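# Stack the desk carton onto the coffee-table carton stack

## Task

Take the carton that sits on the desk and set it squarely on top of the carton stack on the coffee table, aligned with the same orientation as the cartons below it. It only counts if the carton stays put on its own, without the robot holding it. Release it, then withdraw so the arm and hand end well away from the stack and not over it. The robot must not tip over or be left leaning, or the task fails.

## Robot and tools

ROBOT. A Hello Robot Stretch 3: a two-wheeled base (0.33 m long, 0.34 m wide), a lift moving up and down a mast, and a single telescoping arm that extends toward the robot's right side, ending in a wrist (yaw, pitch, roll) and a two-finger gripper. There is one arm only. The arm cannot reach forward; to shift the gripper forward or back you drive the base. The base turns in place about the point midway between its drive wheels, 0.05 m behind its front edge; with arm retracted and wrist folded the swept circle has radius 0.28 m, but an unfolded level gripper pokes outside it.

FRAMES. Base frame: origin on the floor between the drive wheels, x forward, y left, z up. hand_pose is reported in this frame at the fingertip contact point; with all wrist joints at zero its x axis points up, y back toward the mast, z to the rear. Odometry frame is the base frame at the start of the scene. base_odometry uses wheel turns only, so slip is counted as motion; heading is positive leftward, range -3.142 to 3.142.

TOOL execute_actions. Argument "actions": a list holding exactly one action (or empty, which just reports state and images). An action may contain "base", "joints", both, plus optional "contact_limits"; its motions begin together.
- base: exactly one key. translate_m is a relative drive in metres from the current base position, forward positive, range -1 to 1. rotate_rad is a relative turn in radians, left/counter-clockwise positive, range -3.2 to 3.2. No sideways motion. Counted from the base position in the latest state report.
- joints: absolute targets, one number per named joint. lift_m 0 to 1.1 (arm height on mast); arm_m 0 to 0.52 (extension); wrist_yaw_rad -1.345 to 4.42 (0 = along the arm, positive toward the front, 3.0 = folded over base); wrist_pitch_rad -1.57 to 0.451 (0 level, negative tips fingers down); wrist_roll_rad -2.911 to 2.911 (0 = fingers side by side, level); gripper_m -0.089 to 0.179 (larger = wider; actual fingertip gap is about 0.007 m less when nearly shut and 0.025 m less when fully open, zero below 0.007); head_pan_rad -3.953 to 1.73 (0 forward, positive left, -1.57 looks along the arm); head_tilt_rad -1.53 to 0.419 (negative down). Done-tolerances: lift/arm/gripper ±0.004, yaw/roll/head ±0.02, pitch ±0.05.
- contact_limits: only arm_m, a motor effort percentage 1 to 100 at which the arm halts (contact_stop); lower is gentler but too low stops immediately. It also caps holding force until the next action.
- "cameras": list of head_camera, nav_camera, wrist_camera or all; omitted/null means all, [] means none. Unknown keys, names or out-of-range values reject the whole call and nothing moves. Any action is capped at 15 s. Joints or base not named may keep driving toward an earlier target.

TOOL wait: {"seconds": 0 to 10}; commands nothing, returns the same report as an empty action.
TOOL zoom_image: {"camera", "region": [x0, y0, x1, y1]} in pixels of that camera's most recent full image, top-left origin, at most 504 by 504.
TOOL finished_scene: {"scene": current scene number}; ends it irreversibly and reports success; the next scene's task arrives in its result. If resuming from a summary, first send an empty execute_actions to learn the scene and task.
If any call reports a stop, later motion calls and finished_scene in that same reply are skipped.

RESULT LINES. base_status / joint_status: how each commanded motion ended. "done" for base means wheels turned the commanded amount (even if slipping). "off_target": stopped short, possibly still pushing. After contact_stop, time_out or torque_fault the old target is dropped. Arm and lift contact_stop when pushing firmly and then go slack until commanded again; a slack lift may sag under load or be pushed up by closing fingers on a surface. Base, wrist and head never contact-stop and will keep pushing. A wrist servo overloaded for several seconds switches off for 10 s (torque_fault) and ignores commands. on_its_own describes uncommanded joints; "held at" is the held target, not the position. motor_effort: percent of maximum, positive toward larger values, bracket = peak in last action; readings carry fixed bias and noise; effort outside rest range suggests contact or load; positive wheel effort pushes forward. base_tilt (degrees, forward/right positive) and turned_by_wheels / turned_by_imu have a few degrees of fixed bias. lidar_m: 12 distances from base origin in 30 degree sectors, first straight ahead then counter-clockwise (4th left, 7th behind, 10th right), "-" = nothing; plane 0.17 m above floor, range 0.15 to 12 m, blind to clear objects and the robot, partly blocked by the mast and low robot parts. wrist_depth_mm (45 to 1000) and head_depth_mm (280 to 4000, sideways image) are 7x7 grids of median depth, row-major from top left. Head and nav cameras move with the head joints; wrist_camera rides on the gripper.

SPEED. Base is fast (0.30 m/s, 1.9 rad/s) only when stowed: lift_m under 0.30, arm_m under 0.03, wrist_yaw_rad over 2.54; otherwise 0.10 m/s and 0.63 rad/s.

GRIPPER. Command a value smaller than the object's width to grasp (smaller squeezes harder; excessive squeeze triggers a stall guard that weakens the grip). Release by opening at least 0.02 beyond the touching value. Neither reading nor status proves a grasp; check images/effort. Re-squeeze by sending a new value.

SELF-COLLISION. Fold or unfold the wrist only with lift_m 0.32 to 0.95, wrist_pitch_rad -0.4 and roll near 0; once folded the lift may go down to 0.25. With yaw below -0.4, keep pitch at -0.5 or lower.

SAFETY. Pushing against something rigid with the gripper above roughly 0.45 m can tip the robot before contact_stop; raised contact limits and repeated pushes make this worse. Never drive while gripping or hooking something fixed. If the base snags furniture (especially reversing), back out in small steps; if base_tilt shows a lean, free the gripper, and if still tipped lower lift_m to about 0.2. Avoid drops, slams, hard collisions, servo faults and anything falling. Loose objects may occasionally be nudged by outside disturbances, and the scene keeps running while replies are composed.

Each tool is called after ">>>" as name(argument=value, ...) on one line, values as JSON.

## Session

>>> execute_actions(actions=[])

Scene clock: 0.00 s.
base_odometry: x=+0.000 y=+0.000 heading=+0.000 (m, m, rad; odometry frame)
turned_by_wheels: +0.000 (rad since the last result)
turned_by_imu: +0.000 (rad since the last result)
base_tilt: forward=-1.6 right=+0.0 (deg)
lidar_m: 1.85 1.27 2.27 1.29 1.10 1.10 1.24 2.08 1.69 2.39 2.44 2.34
head_depth_mm: 1973 2801 2855 2885 2883 2857 2274 / 1976 2985 3143 3135 3164 3096 2262 / 1970 3034 3398 3475 3446 3324 1828 / 1965 3000 3712 3779 3768 3401 1733 / 1976 3020 3454 3464 3498 3348 1554 / 1893 3013 3134 3132 3130 1541 1432 / 1807 2829 2864 2886 2886 2788 1433
base_status: not commanded
joint_positions: lift_m=+0.526 arm_m=+0.001 wrist_yaw_rad=+3.104 wrist_pitch_rad=-0.397 wrist_roll_rad=-0.004 gripper_m=+0.037 head_pan_rad=-0.017 head_tilt_rad=+0.000
joint_status: not commanded
motor_effort: left_wheel=+1 right_wheel=-1 lift_m=+38 arm_m=-1 wrist_yaw_rad=+0 wrist_pitch_rad=+10 wrist_roll_rad=+0 gripper_m=+0 head_pan_rad=+1 head_tilt_rad=+2 (%)
hand_pose: x=-0.0128 y=+0.0813 z=+0.5434 quat_wxyz=(+0.152, +0.694, +0.127, +0.692) (m; base frame)
wrist_depth_mm: 782 897 - - - - - / 830 971 - - - - - / 856 - - - - - - / 904 - - - - - - / 875 913 919 889 890 869 878 / 774 769 761 748 723 743 742 / 665 657 644 649 642 637 636
pictures: head_camera (sideways: a quarter turn clockwise sets it upright), nav_camera (sideways: a quarter turn counterclockwise sets it upright), wrist_camera
Images, in order (width x height): head_camera 896x504, nav_camera 672x504, wrist_camera 644x364.

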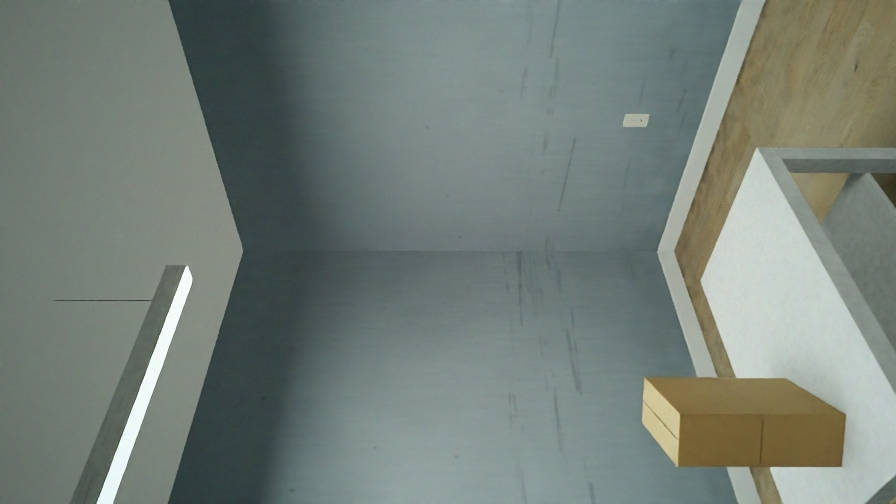

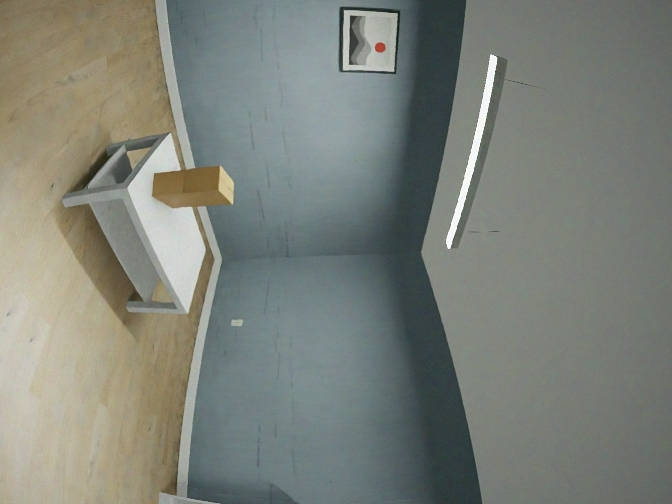

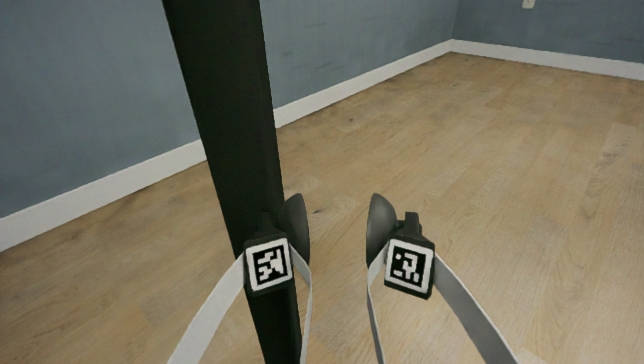

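>>> execute_actions(actions=[{"joints":{"head_pan_rad":-1.9,"head_tilt_rad":-0.4}}], cameras=["head_camera","nav_camera"])

>>> execute_actions(actions=[{"joints":{"head_pan_rad":-3.4,"head_tilt_rad":-0.4}}], cameras=["head_camera","nav_camera"])

Scene clock: 2.13 s.
base_odometry: x=+0.000 y=+0.000 heading=+0.000 (m, m, rad; odometry frame)
turned_by_wheels: +0.000 (rad since the last result)
turned_by_imu: +0.000 (rad since the last result)
base_tilt: forward=-1.7 right=+0.0 (deg)
lidar_m: 1.84 1.27 2.28 1.29 1.10 1.10 1.25 2.08 1.69 2.38 2.44 2.35
head_depth_mm: 1776 1875 2029 2150 2219 1752 1414 / 1848 1982 2078 1858 2203 1755 1421 / 1931 2068 2183 1734 2203 1763 1413 / 2034 2208 2272 1768 2305 1755 1421 / 2140 2312 2451 2732 2303 1761 1421 / 2278 2460 2548 2872 2319 1770 1418 / 2433 2599 2754 2855 2318 1772 1423
base_status: not commanded
joint_positions: lift_m=+0.526 arm_m=+0.001 wrist_yaw_rad=+3.104 wrist_pitch_rad=-0.397 wrist_roll_rad=-0.004 gripper_m=+0.037 head_pan_rad=-1.893 head_tilt_rad=-0.395
joint_status: all done
motor_effort: left_wheel=+1(1) right_wheel=-1(1) lift_m=+38(38) arm_m=-1(1) wrist_yaw_rad=+0(1) wrist_pitch_rad=+10(10) wrist_roll_rad=+0(0) gripper_m=+0(0) head_pan_rad=-4(42) head_tilt_rad=-3(25) (%)
hand_pose: x=-0.0128 y=+0.0813 z=+0.5434 quat_wxyz=(+0.152, +0.694, +0.127, +0.692) (m; base frame)
wrist_depth_mm: 781 902 - - - - - / 817 963 - - - - - / 864 - - - - - - / 919 - - - - - - / 878 885 906 902 900 883 882 / 780 755 761 762 724 741 739 / 678 661 644 656 648 645 642
pictures: head_camera (sideways: a quarter turn clockwise sets it upright), nav_camera (sideways: a quarter turn counterclockwise sets it upright)
Images, in order (width x height): head_camera 896x504, nav_camera 672x504.

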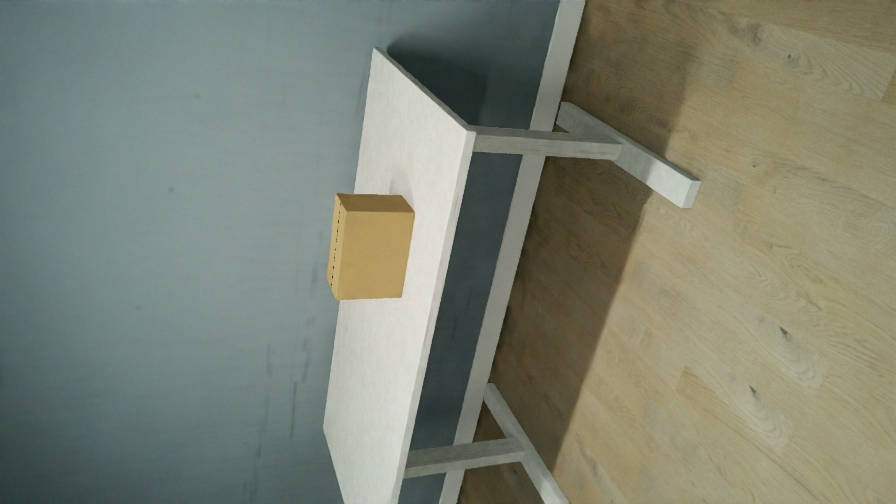

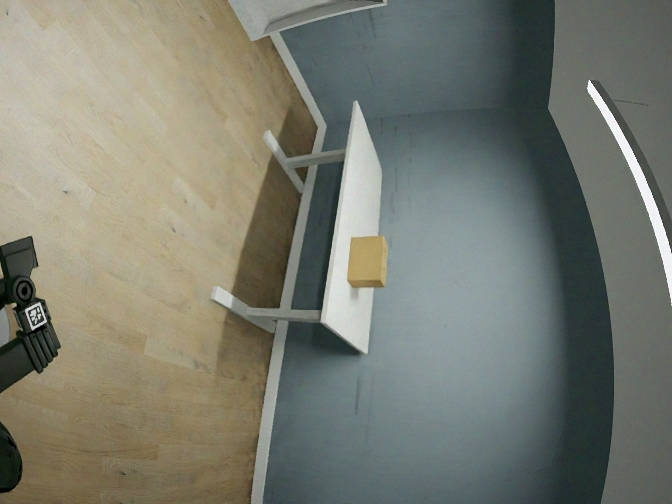

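Scene clock: 3.47 s.
base_odometry: x=+0.000 y=+0.000 heading=+0.000 (m, m, rad; odometry frame)
turned_by_wheels: +0.000 (rad since the last result)
turned_by_imu: +0.000 (rad since the last result)
base_tilt: forward=-1.6 right=+0.1 (deg)
lidar_m: 1.85 1.27 2.27 1.29 1.10 1.10 1.24 2.08 1.69 2.39 2.44 2.34
head_depth_mm: 934 982 1055 1133 1214 1313 1377 / 973 1045 1117 1196 1293 1410 1416 / 1015 1085 1165 1258 1368 1501 1414 / 1080 1157 1249 1357 1491 1609 1414 / 1148 1240 1353 1464 1615 1698 1420 / 1225 1330 1455 1597 1780 1758 1409 / 1319 1437 1567 1752 1994 1772 1418
base_status: not commanded
joint_positions: lift_m=+0.526 arm_m=+0.001 wrist_yaw_rad=+3.104 wrist_pitch_rad=-0.397 wrist_roll_rad=-0.004 gripper_m=+0.037 head_pan_rad=-3.393 head_tilt_rad=-0.395
joint_status: all done
motor_effort: left_wheel=+1(1) right_wheel=-1(0) lift_m=+38(38) arm_m=-1(0) wrist_yaw_rad=+0(0) wrist_pitch_rad=+9(10) wrist_roll_rad=+0(0) gripper_m=+0(0) head_pan_rad=-3(41) head_tilt_rad=-3(3) (%)
hand_pose: x=-0.0128 y=+0.0813 z=+0.5434 quat_wxyz=(+0.152, +0.694, +0.127, +0.692) (m; base frame)
wrist_depth_mm: 777 902 - - - - - / 815 994 - - - - - / 859 - - - - - - / 903 - - - - - - / 896 915 907 897 881 870 857 / 773 767 759 760 723 735 719 / 668 662 660 654 639 641 634
pictures: head_camera (sideways: a quarter turn clockwise sets it upright), nav_camera (sideways: a quarter turn counterclockwise sets it upright)
Images, in order (width x height): head_camera 896x504, nav_camera 672x504.

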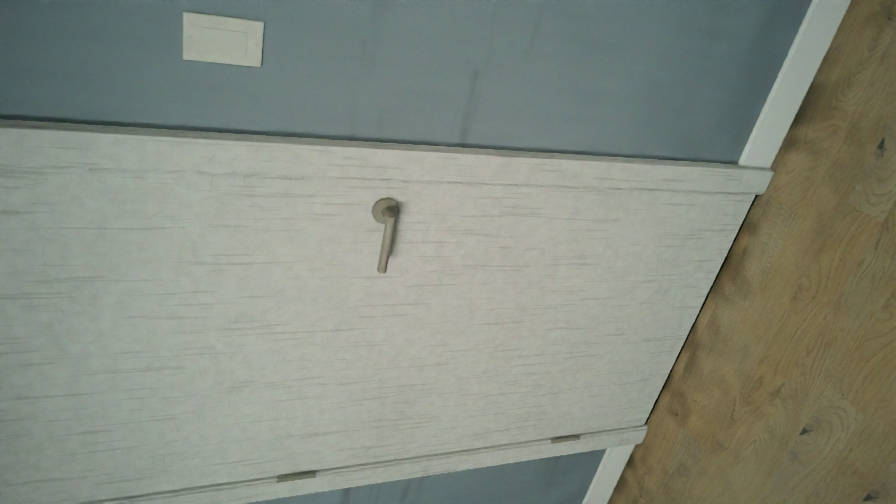

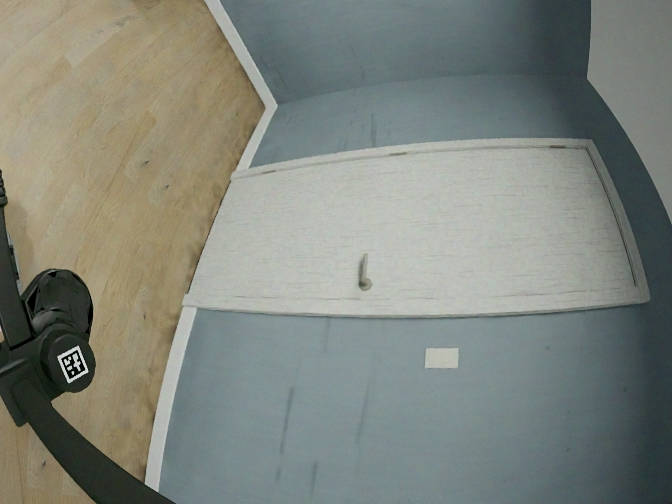

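>>> execute_actions(actions=[{"base":{"rotate_rad":0.996},"joints":{"wrist_yaw_rad":1.57,"gripper_m":0.179,"lift_m":0.8}}], cameras=[])

>>> execute_actions(actions=[{"base":{"translate_m":-0.988},"joints":{"wrist_pitch_rad":0.02}}], cameras=[])

>>> execute_actions(actions=[{"base":{"rotate_rad":-1.776},"joints":{"head_pan_rad":-1.0,"head_tilt_rad":-0.6}}])

Scene clock: 8.67 s.
base_odometry: x=+0.000 y=+0.000 heading=+0.996 (m, m, rad; odometry frame)
turned_by_wheels: +0.996 (rad since the last result)
turned_by_imu: +0.985 (rad since the last result)
base_tilt: forward=-1.6 right=+0.0 (deg)
lidar_m: 2.53 1.33 1.10 1.10 1.21 1.98 1.69 2.32 2.43 2.34 1.84 1.27
head_depth_mm: 1816 1930 2088 2269 2289 1746 - / 1809 1958 2091 2285 2311 1772 1501 / 1799 1936 2075 2268 2302 1750 1498 / 1815 1918 2107 2265 2325 1764 1495 / 1800 1942 2079 2247 2304 1756 1457 / 1803 1923 2050 2252 2317 1755 1419 / 1788 1916 2043 1729 2117 1720 1419
base_status: done
joint_positions: lift_m=+0.800 arm_m=+0.001 wrist_yaw_rad=+1.573 wrist_pitch_rad=-0.399 wrist_roll_rad=-0.004 gripper_m=+0.179 head_pan_rad=-3.393 head_tilt_rad=-0.395
joint_status: all done
motor_effort: left_wheel=-1(5) right_wheel=+2(5) lift_m=+46(47) arm_m=-1(1) wrist_yaw_rad=-2(3) wrist_pitch_rad=+10(10) wrist_roll_rad=+0(0) gripper_m=+0(100) head_pan_rad=-3(3) head_tilt_rad=-2(2) (%)
hand_pose: x=+0.2054 y=-0.1451 z=+0.8168 quat_wxyz=(+0.590, +0.589, -0.389, +0.393) (m; base frame)
wrist_depth_mm: - - - - - - 963 / - - - - - - - / - - - - - - - / - - - - - - - / - - - - - - - / - - - - - - - / 934 921 927 932 907 904 873
pictures: none
No camera images: the call's "cameras" was empty. Leave "cameras" out to get every camera's image.

Scene clock: 19.90 s.
base_odometry: x=-0.537 y=-0.829 heading=+0.996 (m, m, rad; odometry frame)
turned_by_wheels: +0.000 (rad since the last result)
turned_by_imu: -0.008 (rad since the last result)
base_tilt: forward=-1.6 right=+0.1 (deg)
lidar_m: 2.97 1.56 1.27 1.27 1.35 1.11 0.73 0.72 1.69 2.15 2.75 2.13
head_depth_mm: 947 1015 1092 1187 1300 1438 - / 939 1016 1087 1185 1294 1414 1494 / 941 1008 1088 1182 1285 1421 1497 / 936 1006 1080 1173 1284 1415 1482 / 933 1003 1080 1172 1278 1409 1458 / 935 1002 1076 1171 1221 1400 1416 / 929 995 1071 1162 1035 784 1022
base_status: done
joint_positions: lift_m=+0.800 arm_m=+0.001 wrist_yaw_rad=+1.573 wrist_pitch_rad=-0.004 wrist_roll_rad=-0.004 gripper_m=+0.179 head_pan_rad=-3.393 head_tilt_rad=-0.395
joint_status: all done
motor_effort: left_wheel=-1(5) right_wheel=+1(0) lift_m=+46(46) arm_m=+0(1) wrist_yaw_rad=-1(3) wrist_pitch_rad=+14(15) wrist_roll_rad=+0(0) gripper_m=+0(1) head_pan_rad=-3(3) head_tilt_rad=-2(2) (%)
hand_pose: x=+0.2348 y=-0.1450 z=+0.9134 quat_wxyz=(+0.502, +0.500, -0.497, +0.501) (m; base frame)
wrist_depth_mm: - - - - - - - / - - - - - - - / - - - - - - - / - - - - - - - / - - - - - - - / - - - - - - - / - - - - - - -
pictures: none
No camera images: the call's "cameras" was empty. Leave "cameras" out to get every camera's image.

Scene clock: 23.70 s.
base_odometry: x=-0.537 y=-0.829 heading=-0.780 (m, m, rad; odometry frame)
turned_by_wheels: -1.776 (rad since the last result)
turned_by_imu: -1.760 (rad since the last result)
base_tilt: forward=-1.6 right=+0.1 (deg)
lidar_m: 2.15 2.38 2.45 2.13 1.84 1.32 1.27 1.30 1.15 1.11 0.72 1.56
head_depth_mm: 945 1028 1123 1102 1400 1471 1246 / 996 1088 1209 1014 873 1475 1241 / 1057 1166 1262 1020 797 1170 1237 / 1126 1249 1352 1020 794 669 1215 / 1202 1345 1409 836 797 689 1247 / 1293 1443 1432 816 798 1372 1250 / 1393 1580 1435 911 801 1475 1251
base_status: done
joint_positions: lift_m=+0.800 arm_m=+0.001 wrist_yaw_rad=+1.573 wrist_pitch_rad=-0.003 wrist_roll_rad=-0.004 gripper_m=+0.179 head_pan_rad=-1.007 head_tilt_rad=-0.592
joint_status: all done
motor_effort: left_wheel=+3(9) right_wheel=-3(5) lift_m=+46(46) arm_m=-2(1) wrist_yaw_rad=-1(2) wrist_pitch_rad=+14(14) wrist_roll_rad=+0(0) gripper_m=+0(1) head_pan_rad=+4(41) head_tilt_rad=-3(18) (%)
hand_pose: x=+0.2348 y=-0.1451 z=+0.9135 quat_wxyz=(+0.502, +0.500, -0.497, +0.501) (m; base frame)
wrist_depth_mm: - - - - - - - / - - - - - - - / - - - - - - - / - - - - - 605 416 / - - - - 751 597 422 / - - - - - 445 - / - - - - - 350 343
pictures: head_camera (sideways: a quarter turn clockwise sets it upright), nav_camera (sideways: a quarter turn counterclockwise sets it upright), wrist_camera
Images, in order (width x height): head_camera 896x504, nav_camera 672x504, wrist_camera 644x364.

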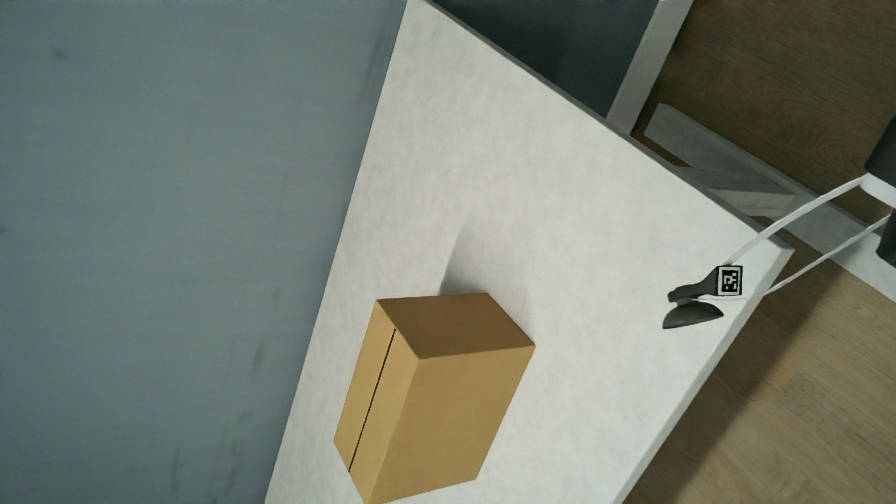

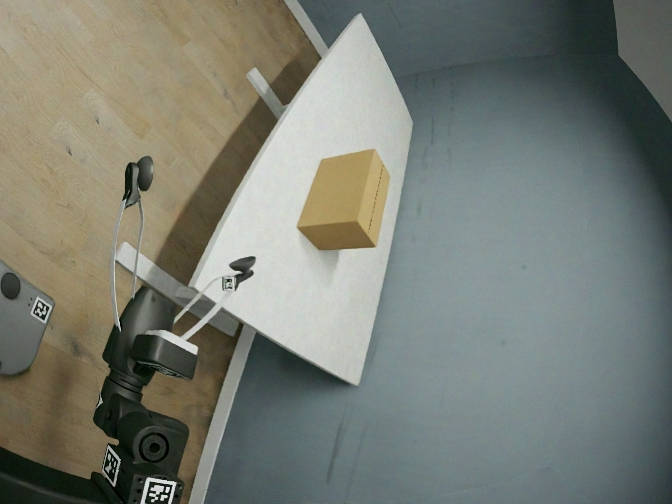

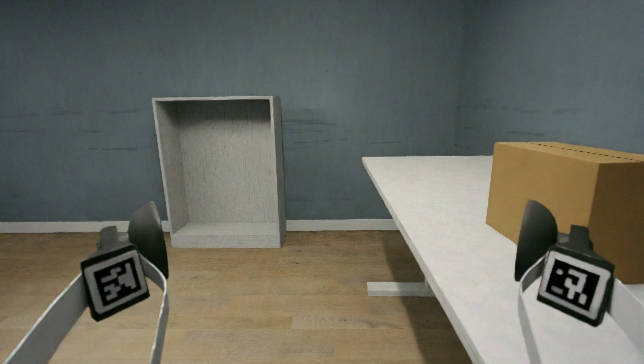

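>>> execute_actions(actions=[{"joints":{"arm_m":0.41,"head_pan_rad":-1.15,"head_tilt_rad":-0.7}}], cameras=[])

>>> execute_actions(actions=[{"joints":{"lift_m":0.72}}])

Scene clock: 28.57 s.
base_odometry: x=-0.537 y=-0.829 heading=-0.780 (m, m, rad; odometry frame)
turned_by_wheels: +0.000 (rad since the last result)
turned_by_imu: -0.001 (rad since the last result)
base_tilt: forward=-1.7 right=-0.1 (deg)
lidar_m: 2.15 2.38 2.45 2.13 1.85 1.32 1.27 1.29 1.15 1.11 0.72 1.56
head_depth_mm: 919 1019 1130 1363 1506 1382 1188 / 958 1063 1155 1415 1549 1384 1188 / 1005 1121 1150 948 1572 1386 1193 / 1052 1184 1158 860 741 1310 1195 / 1105 1253 1160 889 724 652 1174 / 1156 1323 1114 837 724 1325 1198 / 1220 1408 793 821 726 1391 1196
base_status: not commanded
joint_positions: lift_m=+0.800 arm_m=+0.410 wrist_yaw_rad=+1.571 wrist_pitch_rad=-0.003 wrist_roll_rad=-0.004 gripper_m=+0.179 head_pan_rad=-1.143 head_tilt_rad=-0.691
joint_status: all done
motor_effort: left_wheel=+4(4) right_wheel=-2(2) lift_m=+46(46) arm_m=+5(6) wrist_yaw_rad=-1(3) wrist_pitch_rad=+14(14) wrist_roll_rad=+0(0) gripper_m=+0(1) head_pan_rad=-3(17) head_tilt_rad=-4(15) (%)
hand_pose: x=+0.2348 y=-0.5544 z=+0.9135 quat_wxyz=(+0.502, +0.500, -0.498, +0.500) (m; base frame)
wrist_depth_mm: - - - - - 956 628 / - - - - - 943 635 / - - - - - 937 628 / - - - 423 - 876 633 / - - 693 436 620 625 610 / - 483 454 450 451 441 - / - 355 351 350 345 343 333
pictures: none
No camera images: the call's "cameras" was empty. Leave "cameras" out to get every camera's image.

Scene clock: 30.13 s.
base_odometry: x=-0.537 y=-0.829 heading=-0.780 (m, m, rad; odometry frame)
turned_by_wheels: +0.000 (rad since the last result)
turned_by_imu: +0.000 (rad since the last result)
base_tilt: forward=-1.6 right=+0.0 (deg)
lidar_m: 2.15 2.38 2.45 2.13 1.85 1.32 1.27 1.30 1.15 1.11 0.72 1.55
head_depth_mm: 922 1019 1143 1257 1512 1376 1189 / 960 1069 1149 1367 1552 1379 1184 / 1003 1126 1150 901 1572 1376 1195 / 1047 1188 1160 888 742 1306 1187 / 1102 1250 1155 889 723 653 1172 / 1157 1318 1112 836 725 1329 1193 / 1216 1408 797 819 726 1385 1195
base_status: not commanded
joint_positions: lift_m=+0.720 arm_m=+0.410 wrist_yaw_rad=+1.571 wrist_pitch_rad=-0.003 wrist_roll_rad=-0.004 gripper_m=+0.179 head_pan_rad=-1.143 head_tilt_rad=-0.691
joint_status: all done
motor_effort: left_wheel=+3(4) right_wheel=-3(2) lift_m=+29(41) arm_m=+5(5) wrist_yaw_rad=+0(1) wrist_pitch_rad=+14(14) wrist_roll_rad=+0(0) gripper_m=+0(1) head_pan_rad=-3(3) head_tilt_rad=-4(4) (%)
hand_pose: x=+0.2348 y=-0.5544 z=+0.8341 quat_wxyz=(+0.502, +0.500, -0.498, +0.500) (m; base frame)
wrist_depth_mm: - - - - - 937 631 / - - - - - 933 620 / - - - 404 - 934 625 / - - - 419 715 713 599 / - - 448 432 435 429 453 / - 299 313 309 308 305 - / 251 242 242 239 237 237 234
pictures: head_camera (sideways: a quarter turn clockwise sets it upright), nav_camera (sideways: a quarter turn counterclockwise sets it upright), wrist_camera
Images, in order (width x height): head_camera 896x504, nav_camera 672x504, wrist_camera 644x364.

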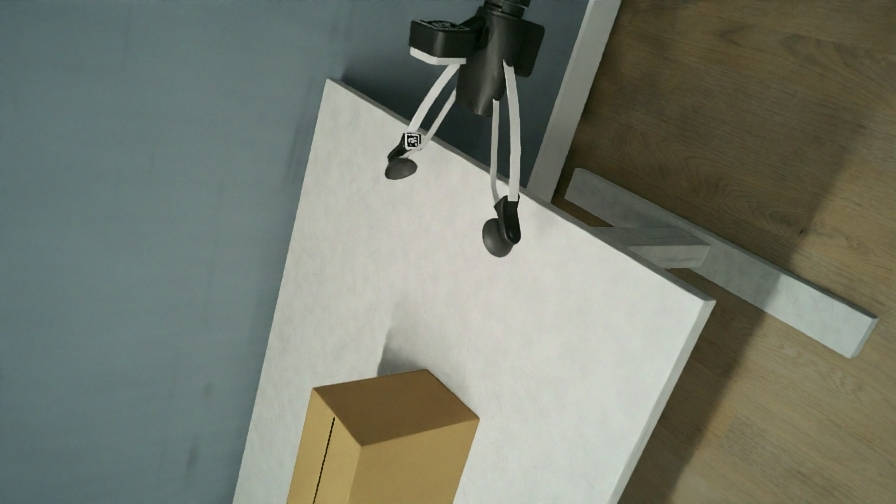

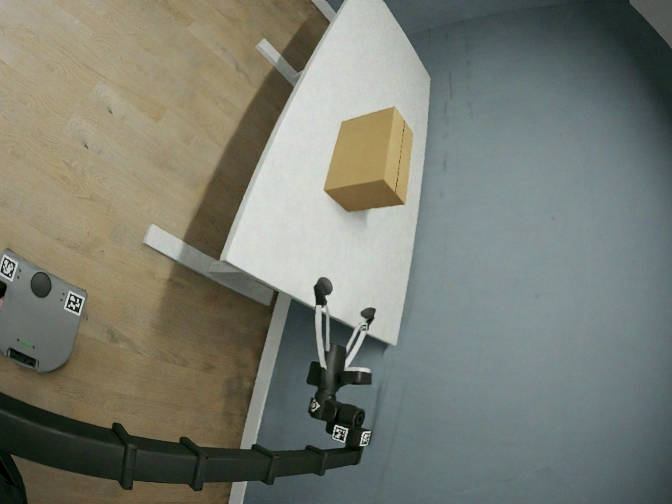

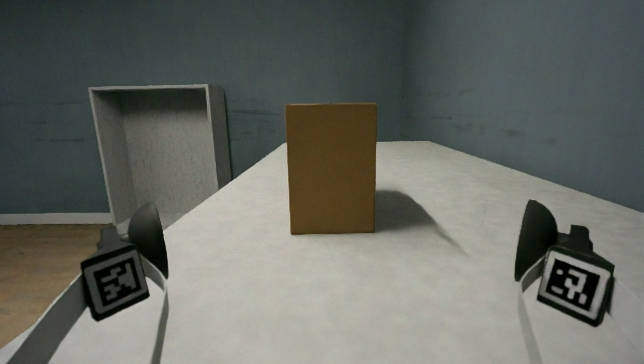

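>>> execute_actions(actions=[{"base":{"translate_m":0.2}}], cameras=["wrist_camera"])

Scene clock: 34.27 s.
base_odometry: x=-0.395 y=-0.970 heading=-0.780 (m, m, rad; odometry frame)
turned_by_wheels: +0.000 (rad since the last result)
turned_by_imu: +0.000 (rad since the last result)
base_tilt: forward=-1.6 right=-0.1 (deg)
lidar_m: 1.95 2.20 2.35 2.09 2.14 1.52 1.46 1.53 1.15 0.65 1.14 1.51
head_depth_mm: 920 1019 1099 945 738 1342 1186 / 961 1070 1139 912 721 606 1143 / 998 1117 1150 883 722 607 1160 / 1047 1188 1153 772 723 636 1196 / 1096 1248 1160 715 721 654 1195 / 1156 1325 792 765 725 1326 1199 / 1220 1403 1163 840 727 1389 1196
base_status: done
joint_positions: lift_m=+0.720 arm_m=+0.410 wrist_yaw_rad=+1.571 wrist_pitch_rad=-0.003 wrist_roll_rad=-0.004 gripper_m=+0.179 head_pan_rad=-1.143 head_tilt_rad=-0.691
joint_status: not commanded
motor_effort: left_wheel=+4(7) right_wheel=-2(4) lift_m=+29(30) arm_m=+6(5) wrist_yaw_rad=-1(1) wrist_pitch_rad=+14(14) wrist_roll_rad=+0(0) gripper_m=+0(0) head_pan_rad=-3(3) head_tilt_rad=-4(4) (%)
hand_pose: x=+0.2348 y=-0.5544 z=+0.8341 quat_wxyz=(+0.502, +0.500, -0.498, +0.500) (m; base frame)
wrist_depth_mm: - - - - - 937 631 / - - - - - 930 617 / - - - 208 213 940 626 / - - - 216 220 712 599 / - - 412 226 231 428 456 / - 299 295 237 275 305 - / 251 243 241 239 237 237 230
pictures: wrist_camera
Images, in order (width x height): wrist_camera 644x364.

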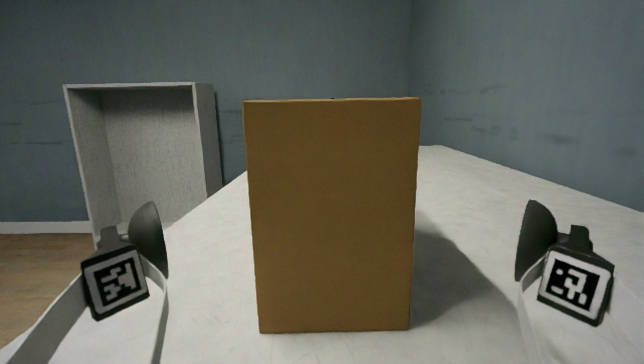

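>>> execute_actions(actions=[{"base":{"translate_m":0.12}}], cameras=["wrist_camera"])

>>> execute_actions(actions=[{"joints":{"gripper_m":0.07}}], cameras=[])

>>> execute_actions(actions=[{"joints":{"lift_m":0.80}}], cameras=["head_camera","wrist_camera"])

Scene clock: 39.90 s.
base_odometry: x=-0.310 y=-1.054 heading=-0.780 (m, m, rad; odometry frame)
turned_by_wheels: +0.000 (rad since the last result)
turned_by_imu: -0.001 (rad since the last result)
base_tilt: forward=-1.5 right=+0.0 (deg)
lidar_m: 1.83 2.09 2.30 2.09 2.30 1.64 1.58 1.59 1.15 0.64 1.15 1.40
head_depth_mm: 917 1017 1101 944 701 605 555 / 955 1065 1137 914 721 605 1124 / 998 1117 1155 666 704 605 1193 / 1049 1178 1155 671 720 635 1195 / 1098 1242 1159 709 722 1296 1196 / 1154 1318 1161 834 723 1325 1199 / 1221 1395 1165 895 725 1384 1198
base_status: done
joint_positions: lift_m=+0.720 arm_m=+0.410 wrist_yaw_rad=+1.571 wrist_pitch_rad=-0.003 wrist_roll_rad=-0.004 gripper_m=+0.179 head_pan_rad=-1.143 head_tilt_rad=-0.691
joint_status: not commanded
motor_effort: left_wheel=+3(8) right_wheel=-3(5) lift_m=+30(29) arm_m=+5(5) wrist_yaw_rad=+0(1) wrist_pitch_rad=+14(14) wrist_roll_rad=+0(0) gripper_m=+0(0) head_pan_rad=-3(3) head_tilt_rad=-4(5) (%)
hand_pose: x=+0.2348 y=-0.5544 z=+0.8341 quat_wxyz=(+0.502, +0.500, -0.498, +0.500) (m; base frame)
wrist_depth_mm: - - - - - 939 621 / - - - - - 819 627 / - - 93 93 94 94 628 / - - 96 97 97 98 593 / - 101 100 101 102 102 455 / - 106 104 105 106 107 - / 255 233 109 110 110 113 229
pictures: wrist_camera
Images, in order (width x height): wrist_camera 644x364.

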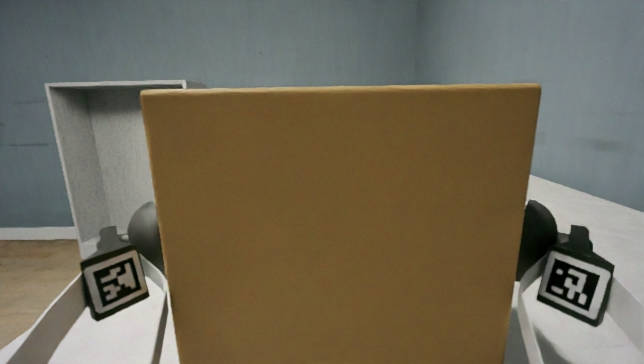

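Scene clock: 41.47 s.
base_odometry: x=-0.310 y=-1.054 heading=-0.780 (m, m, rad; odometry frame)
turned_by_wheels: +0.000 (rad since the last result)
turned_by_imu: +0.000 (rad since the last result)
base_tilt: forward=-1.6 right=+0.0 (deg)
lidar_m: 1.83 2.09 2.30 2.09 2.31 1.65 1.59 1.58 1.15 0.64 1.15 1.40
head_depth_mm: 918 1016 1102 943 699 604 554 / 954 1069 1135 914 718 606 1126 / 997 1119 1153 667 720 607 1188 / 1047 1177 1155 671 720 635 1193 / 1102 1246 1155 694 722 1292 1191 / 1157 1314 1158 752 722 1328 1198 / 1210 1409 1163 896 725 1391 1200
base_status: not commanded
joint_positions: lift_m=+0.720 arm_m=+0.410 wrist_yaw_rad=+1.571 wrist_pitch_rad=-0.003 wrist_roll_rad=-0.004 gripper_m=+0.072 head_pan_rad=-1.143 head_tilt_rad=-0.691
joint_status: all done
motor_effort: left_wheel=+3(7) right_wheel=-2(5) lift_m=+30(30) arm_m=+4(5) wrist_yaw_rad=-1(2) wrist_pitch_rad=+14(14) wrist_roll_rad=+0(0) gripper_m=-42(100) head_pan_rad=-3(3) head_tilt_rad=-4(4) (%)
hand_pose: x=+0.2348 y=-0.5545 z=+0.8342 quat_wxyz=(+0.502, +0.500, -0.498, +0.500) (m; base frame)
wrist_depth_mm: - - - - - 936 624 / - - - - - 824 618 / - - 101 105 110 115 629 / - - 105 109 115 121 594 / - - 109 114 119 124 422 / - 335 114 118 125 130 319 / 257 244 119 124 130 226 235
pictures: none
No camera images: the call's "cameras" was empty. Leave "cameras" out to get every camera's image.

Scene clock: 43.03 s.
base_odometry: x=-0.310 y=-1.054 heading=-0.780 (m, m, rad; odometry frame)
turned_by_wheels: +0.000 (rad since the last result)
turned_by_imu: +0.000 (rad since the last result)
base_tilt: forward=-1.6 right=-0.1 (deg)
lidar_m: 1.83 2.09 2.30 2.09 2.30 1.65 1.59 1.59 1.15 0.64 1.15 1.40
head_depth_mm: 915 1013 1099 804 717 604 554 / 960 1069 1146 857 717 605 1121 / 998 1119 1063 663 721 606 1189 / 1042 1176 691 670 720 636 1196 / 1097 1240 1156 691 723 1290 1192 / 1152 1322 1160 811 725 1326 1194 / 1213 1399 1161 895 727 1393 1198
base_status: not commanded
joint_positions: lift_m=+0.800 arm_m=+0.410 wrist_yaw_rad=+1.571 wrist_pitch_rad=-0.007 wrist_roll_rad=-0.004 gripper_m=+0.080 head_pan_rad=-1.143 head_tilt_rad=-0.691
joint_status: all done
on_its_own: gripper_m is held at +0.078, not at your +0.070, by its stall guard, which is still easing
motor_effort: left_wheel=+3(4) right_wheel=-2(2) lift_m=+46(49) arm_m=+4(4) wrist_yaw_rad=-1(1) wrist_pitch_rad=+16(16) wrist_roll_rad=+0(0) gripper_m=-34(41) head_pan_rad=-3(3) head_tilt_rad=-4(4) (%)
hand_pose: x=+0.2347 y=-0.5545 z=+0.9125 quat_wxyz=(+0.503, +0.501, -0.497, +0.499) (m; base frame)
wrist_depth_mm: - - - - - 921 623 / - - - - - 951 625 / - - 121 126 133 887 627 / - - 119 123 129 815 627 / - - 116 121 127 131 577 / - - 115 119 124 128 461 / - 350 113 116 122 312 341
pictures: head_camera (sideways: a quarter turn clockwise sets it upright), wrist_camera
Images, in order (width x height): head_camera 896x504, wrist_camera 644x364.

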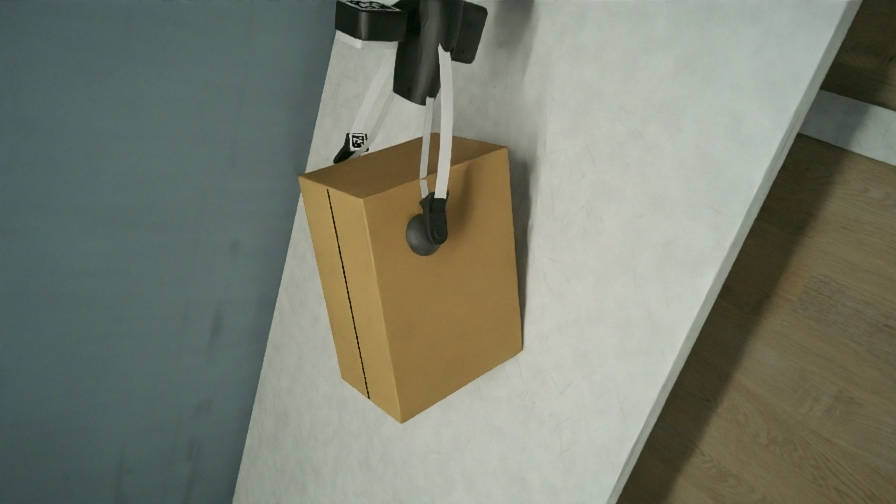

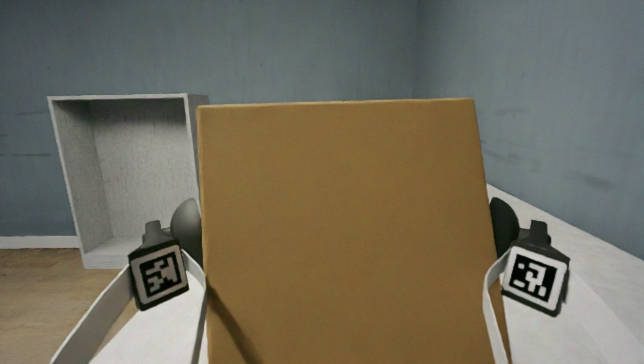

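>>> execute_actions(actions=[{"joints":{"lift_m":0.722}}], cameras=[])

>>> execute_actions(actions=[{"joints":{"gripper_m":0.179}}], cameras=["head_camera","wrist_camera"])

Scene clock: 45.43 s.
base_odometry: x=-0.310 y=-1.054 heading=-0.780 (m, m, rad; odometry frame)
turned_by_wheels: +0.000 (rad since the last result)
turned_by_imu: -0.001 (rad since the last result)
base_tilt: forward=-1.6 right=+0.0 (deg)
lidar_m: 1.84 2.10 2.30 2.09 2.30 1.65 1.59 1.59 1.15 0.64 1.14 1.40
head_depth_mm: 921 1015 1100 945 699 604 555 / 961 1067 1132 913 720 605 1127 / 1000 1119 1156 664 720 607 1189 / 1046 1178 1154 669 721 635 1194 / 1095 1247 1160 688 721 1294 1195 / 1152 1313 1165 736 726 1324 1197 / 1213 1403 1165 891 725 1385 1196
base_status: not commanded
joint_positions: lift_m=+0.722 arm_m=+0.410 wrist_yaw_rad=+1.571 wrist_pitch_rad=+0.000 wrist_roll_rad=-0.004 gripper_m=+0.090 head_pan_rad=-1.143 head_tilt_rad=-0.691
joint_status: all done
on_its_own: gripper_m is held at +0.089, not at your +0.070, by its stall guard, which is still easing
motor_effort: left_wheel=+3(3) right_wheel=-2(3) lift_m=+30(43) arm_m=+4(4) wrist_yaw_rad=-2(1) wrist_pitch_rad=+12(16) wrist_roll_rad=+0(0) gripper_m=-29(33) head_pan_rad=-3(3) head_tilt_rad=-4(4) (%)
hand_pose: x=+0.2349 y=-0.5545 z=+0.8370 quat_wxyz=(+0.501, +0.499, -0.499, +0.501) (m; base frame)
wrist_depth_mm: - - - - - 918 623 / - - - - - 899 633 / - - 102 108 113 121 628 / - - 106 111 118 578 598 / - - 110 116 122 128 428 / - 343 114 120 128 134 324 / 274 248 120 125 133 230 240
pictures: none
No camera images: the call's "cameras" was empty. Leave "cameras" out to get every camera's image.

Scene clock: 46.83 s.
base_odometry: x=-0.310 y=-1.054 heading=-0.780 (m, m, rad; odometry frame)
turned_by_wheels: +0.000 (rad since the last result)
turned_by_imu: +0.000 (rad since the last result)
base_tilt: forward=-1.6 right=+0.1 (deg)
lidar_m: 1.83 2.09 2.31 2.09 2.30 1.65 1.58 1.59 1.15 0.64 1.14 1.40
head_depth_mm: 917 1019 1097 947 697 605 554 / 960 1066 1136 883 717 605 1125 / 998 1116 1149 673 720 606 1196 / 1046 1177 1153 668 721 636 1193 / 1096 1244 1165 687 722 1302 1199 / 1157 1314 1161 736 725 1323 1197 / 1216 1392 1164 895 725 1394 1194
base_status: not commanded
joint_positions: lift_m=+0.722 arm_m=+0.410 wrist_yaw_rad=+1.571 wrist_pitch_rad=-0.001 wrist_roll_rad=-0.004 gripper_m=+0.179 head_pan_rad=-1.143 head_tilt_rad=-0.691
joint_status: all done
motor_effort: left_wheel=+3(3) right_wheel=-2(2) lift_m=+30(30) arm_m=+4(4) wrist_yaw_rad=-1(1) wrist_pitch_rad=+13(13) wrist_roll_rad=+0(0) gripper_m=+0(100) head_pan_rad=-3(2) head_tilt_rad=-4(4) (%)
hand_pose: x=+0.2349 y=-0.5545 z=+0.8366 quat_wxyz=(+0.502, +0.499, -0.498, +0.501) (m; base frame)
wrist_depth_mm: - - - - - 940 614 / - - - - - 874 627 / - - 101 106 112 120 624 / - - 105 110 117 568 600 / - - 110 115 122 128 462 / - 303 114 120 127 277 - / 265 247 120 125 133 229 233
pictures: head_camera (sideways: a quarter turn clockwise sets it upright), wrist_camera
Images, in order (width x height): head_camera 896x504, wrist_camera 644x364.

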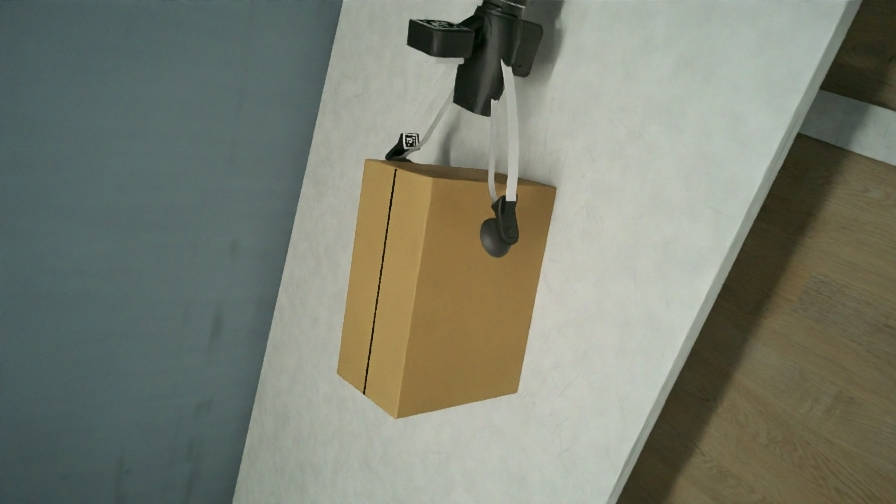

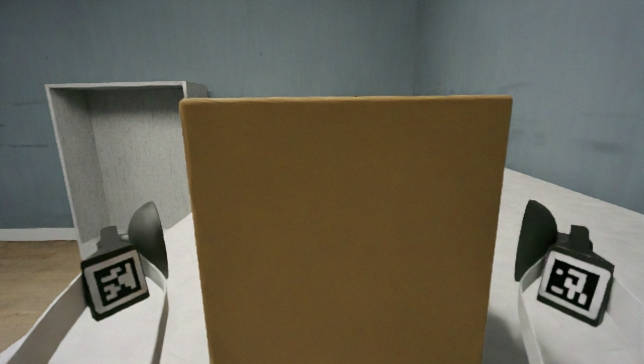

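>>> execute_actions(actions=[{"base":{"translate_m":0.015},"joints":{"arm_m":0.445,"wrist_yaw_rad":1.76}}], cameras=["head_camera","wrist_camera"])

Scene clock: 49.53 s.
base_odometry: x=-0.299 y=-1.065 heading=-0.780 (m, m, rad; odometry frame)
turned_by_wheels: +0.000 (rad since the last result)
turned_by_imu: +0.000 (rad since the last result)
base_tilt: forward=-1.6 right=+0.1 (deg)
lidar_m: 1.81 2.08 2.29 2.09 2.33 1.66 1.60 1.59 1.15 0.64 1.14 1.39
head_depth_mm: 916 1010 1098 961 716 604 555 / 953 1062 1135 885 719 606 1115 / 1000 1118 1154 672 703 606 1196 / 1045 1179 1156 652 714 635 1188 / 1101 1245 1162 674 721 1302 1197 / 1153 1312 1160 710 724 1324 1200 / 1217 1404 1165 893 726 1384 1199
base_status: done
joint_positions: lift_m=+0.722 arm_m=+0.445 wrist_yaw_rad=+1.757 wrist_pitch_rad=-0.001 wrist_roll_rad=-0.004 gripper_m=+0.179 head_pan_rad=-1.143 head_tilt_rad=-0.691
joint_status: all done
motor_effort: left_wheel=+3(8) right_wheel=-2(2) lift_m=+30(30) arm_m=+5(4) wrist_yaw_rad=+2(3) wrist_pitch_rad=+13(13) wrist_roll_rad=+0(0) gripper_m=+0(0) head_pan_rad=-3(3) head_tilt_rad=-4(4) (%)
hand_pose: x=+0.2305 y=-0.5423 z=+0.8366 quat_wxyz=(+0.453, +0.543, -0.450, +0.545) (m; base frame)
wrist_depth_mm: - - - - - - 797 / - - - - - - 784 / - - 111 111 110 - 787 / - - 116 115 115 572 696 / - - 121 120 120 375 465 / - 303 126 125 124 278 - / 275 246 132 130 129 231 237
pictures: head_camera (sideways: a quarter turn clockwise sets it upright), wrist_camera
Images, in order (width x height): head_camera 896x504, wrist_camera 644x364.

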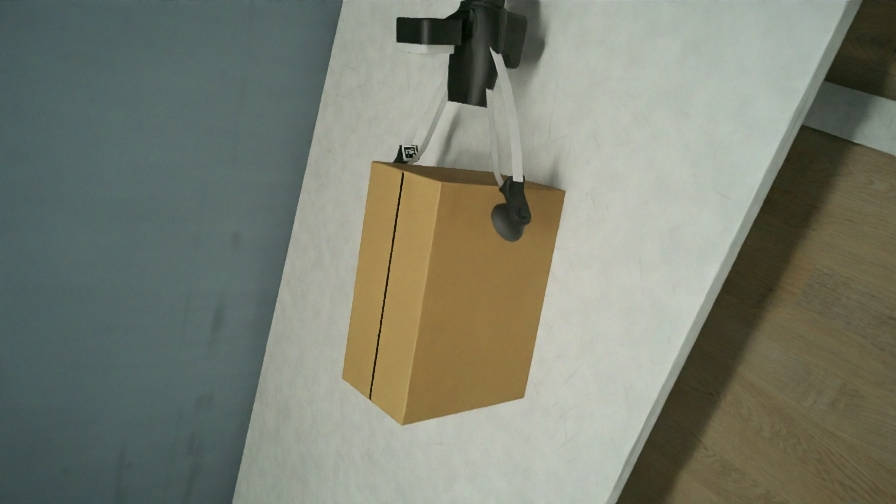

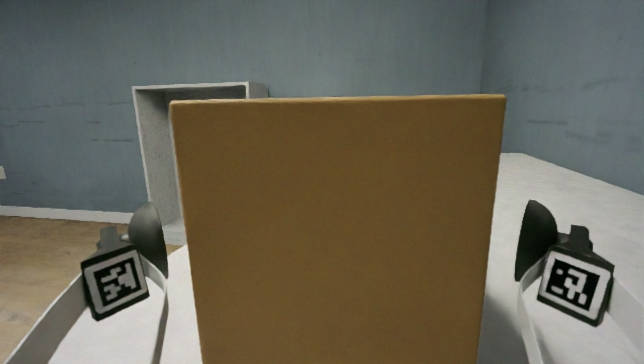

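>>> execute_actions(actions=[{"base":{"translate_m":0.018}}], cameras=[])

>>> execute_actions(actions=[{"joints":{"gripper_m":0.075}}], cameras=[])

>>> execute_actions(actions=[{"joints":{"lift_m":0.80}}], cameras=["head_camera","wrist_camera"])

Scene clock: 51.63 s.
base_odometry: x=-0.286 y=-1.077 heading=-0.780 (m, m, rad; odometry frame)
turned_by_wheels: +0.000 (rad since the last result)
turned_by_imu: +0.000 (rad since the last result)
base_tilt: forward=-1.5 right=+0.1 (deg)
lidar_m: 1.80 2.06 2.29 2.09 2.35 1.68 1.62 1.59 1.15 0.64 1.14 1.37
head_depth_mm: 917 1017 1097 960 718 605 556 / 954 1067 1134 883 717 606 1116 / 1001 1118 1148 648 701 606 1194 / 1045 1181 1157 650 714 635 1193 / 1097 1246 1155 677 722 1294 1196 / 1155 1314 1161 723 723 1321 1195 / 1219 1401 1163 893 725 1387 1200
base_status: done
joint_positions: lift_m=+0.722 arm_m=+0.445 wrist_yaw_rad=+1.757 wrist_pitch_rad=-0.001 wrist_roll_rad=-0.004 gripper_m=+0.179 head_pan_rad=-1.143 head_tilt_rad=-0.691
joint_status: not commanded
motor_effort: left_wheel=+3(9) right_wheel=-2(3) lift_m=+30(30) arm_m=+5(5) wrist_yaw_rad=+2(0) wrist_pitch_rad=+13(13) wrist_roll_rad=+0(0) gripper_m=+0(0) head_pan_rad=-4(4) head_tilt_rad=-4(4) (%)
hand_pose: x=+0.2304 y=-0.5421 z=+0.8366 quat_wxyz=(+0.453, +0.543, -0.450, +0.545) (m; base frame)
wrist_depth_mm: - - - - - - 808 / - - - - - - 790 / - - 96 96 95 96 791 / - - 100 100 99 100 698 / - 106 104 104 103 103 464 / - 111 109 108 108 108 - / 273 237 114 113 112 167 239
pictures: none
No camera images: the call's "cameras" was empty. Leave "cameras" out to get every camera's image.

Scene clock: 53.17 s.
base_odometry: x=-0.286 y=-1.077 heading=-0.780 (m, m, rad; odometry frame)
turned_by_wheels: +0.000 (rad since the last result)
turned_by_imu: +0.000 (rad since the last result)
base_tilt: forward=-1.7 right=+0.1 (deg)
lidar_m: 1.80 2.06 2.29 2.09 2.35 1.68 1.62 1.59 1.15 0.64 1.14 1.37
head_depth_mm: 918 1015 1102 960 716 605 555 / 956 1065 1136 946 719 605 1114 / 998 1116 1155 652 710 606 1192 / 1048 1177 1158 653 709 635 1197 / 1096 1241 1158 673 721 1301 1197 / 1158 1320 1162 691 723 1322 1193 / 1219 1395 1162 893 729 1385 1201
base_status: not commanded
joint_positions: lift_m=+0.722 arm_m=+0.445 wrist_yaw_rad=+1.757 wrist_pitch_rad=-0.001 wrist_roll_rad=-0.004 gripper_m=+0.077 head_pan_rad=-1.143 head_tilt_rad=-0.691
joint_status: all done
motor_effort: left_wheel=+3(3) right_wheel=-2(2) lift_m=+30(30) arm_m=+5(5) wrist_yaw_rad=+2(2) wrist_pitch_rad=+13(13) wrist_roll_rad=+0(0) gripper_m=-34(100) head_pan_rad=-3(3) head_tilt_rad=-4(4) (%)
hand_pose: x=+0.2304 y=-0.5421 z=+0.8366 quat_wxyz=(+0.453, +0.543, -0.450, +0.545) (m; base frame)
wrist_depth_mm: - - - - - - 797 / - - - - - - 798 / - - 108 110 112 115 795 / - - 113 115 117 571 696 / - - 117 119 121 124 426 / - - 123 124 126 129 307 / - 246 128 130 132 229 239
pictures: none
No camera images: the call's "cameras" was empty. Leave "cameras" out to get every camera's image.

Scene clock: 54.70 s.
base_odometry: x=-0.286 y=-1.077 heading=-0.780 (m, m, rad; odometry frame)
turned_by_wheels: +0.000 (rad since the last result)
turned_by_imu: +0.000 (rad since the last result)
base_tilt: forward=-1.6 right=+0.0 (deg)
lidar_m: 1.80 2.07 2.29 2.08 2.35 1.67 1.62 1.59 1.15 0.64 1.15 1.37
head_depth_mm: 919 1016 1100 830 717 605 555 / 956 1063 1145 856 718 606 1118 / 999 1122 1128 667 719 608 1187 / 1046 1176 660 650 722 635 1191 / 1102 1246 683 659 723 1288 1193 / 1152 1316 1114 684 726 1322 1197 / 1217 1400 1168 895 727 1385 1197
base_status: not commanded
joint_positions: lift_m=+0.800 arm_m=+0.445 wrist_yaw_rad=+1.757 wrist_pitch_rad=-0.012 wrist_roll_rad=-0.004 gripper_m=+0.084 head_pan_rad=-1.143 head_tilt_rad=-0.691
joint_status: all done
on_its_own: gripper_m is held at +0.082, not at your +0.075, by its stall guard, which is still easing
motor_effort: left_wheel=+3(3) right_wheel=-2(2) lift_m=+46(48) arm_m=+5(5) wrist_yaw_rad=+2(1) wrist_pitch_rad=+19(20) wrist_roll_rad=+0(0) gripper_m=-31(34) head_pan_rad=-3(3) head_tilt_rad=-4(4) (%)
hand_pose: x=+0.2301 y=-0.5421 z=+0.9112 quat_wxyz=(+0.456, +0.546, -0.447, +0.543) (m; base frame)
wrist_depth_mm: - - - - - - 798 / - - - - - - 792 / - - 116 118 120 - 781 / - - 118 120 122 775 784 / - - 120 122 124 126 591 / - - 122 124 126 128 432 / - 385 124 126 128 324 337
pictures: head_camera (sideways: a quarter turn clockwise sets it upright), wrist_camera
Images, in order (width x height): head_camera 896x504, wrist_camera 644x364.

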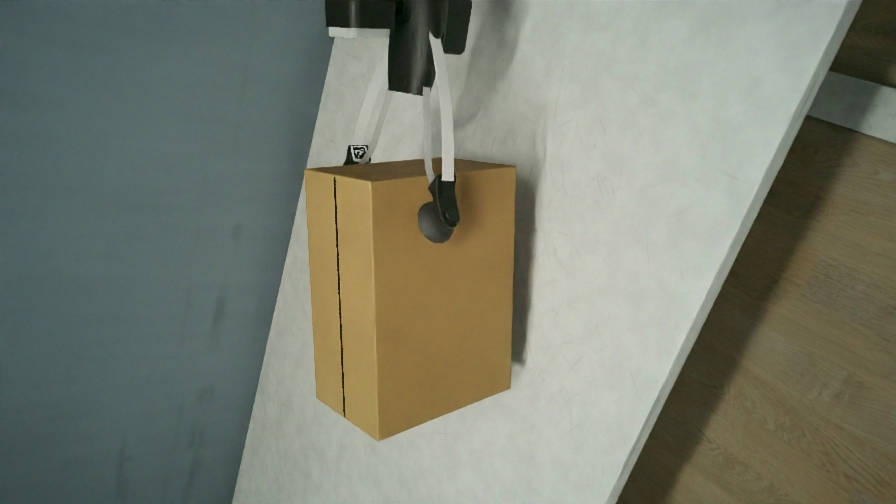

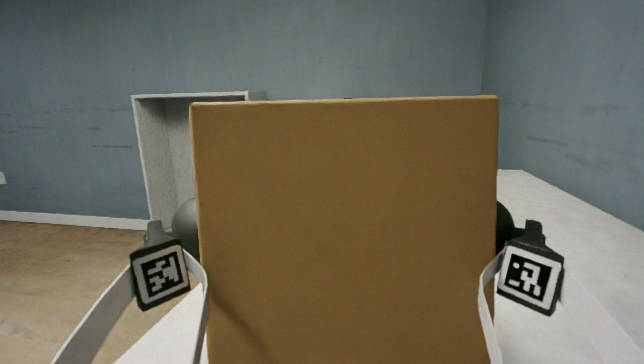

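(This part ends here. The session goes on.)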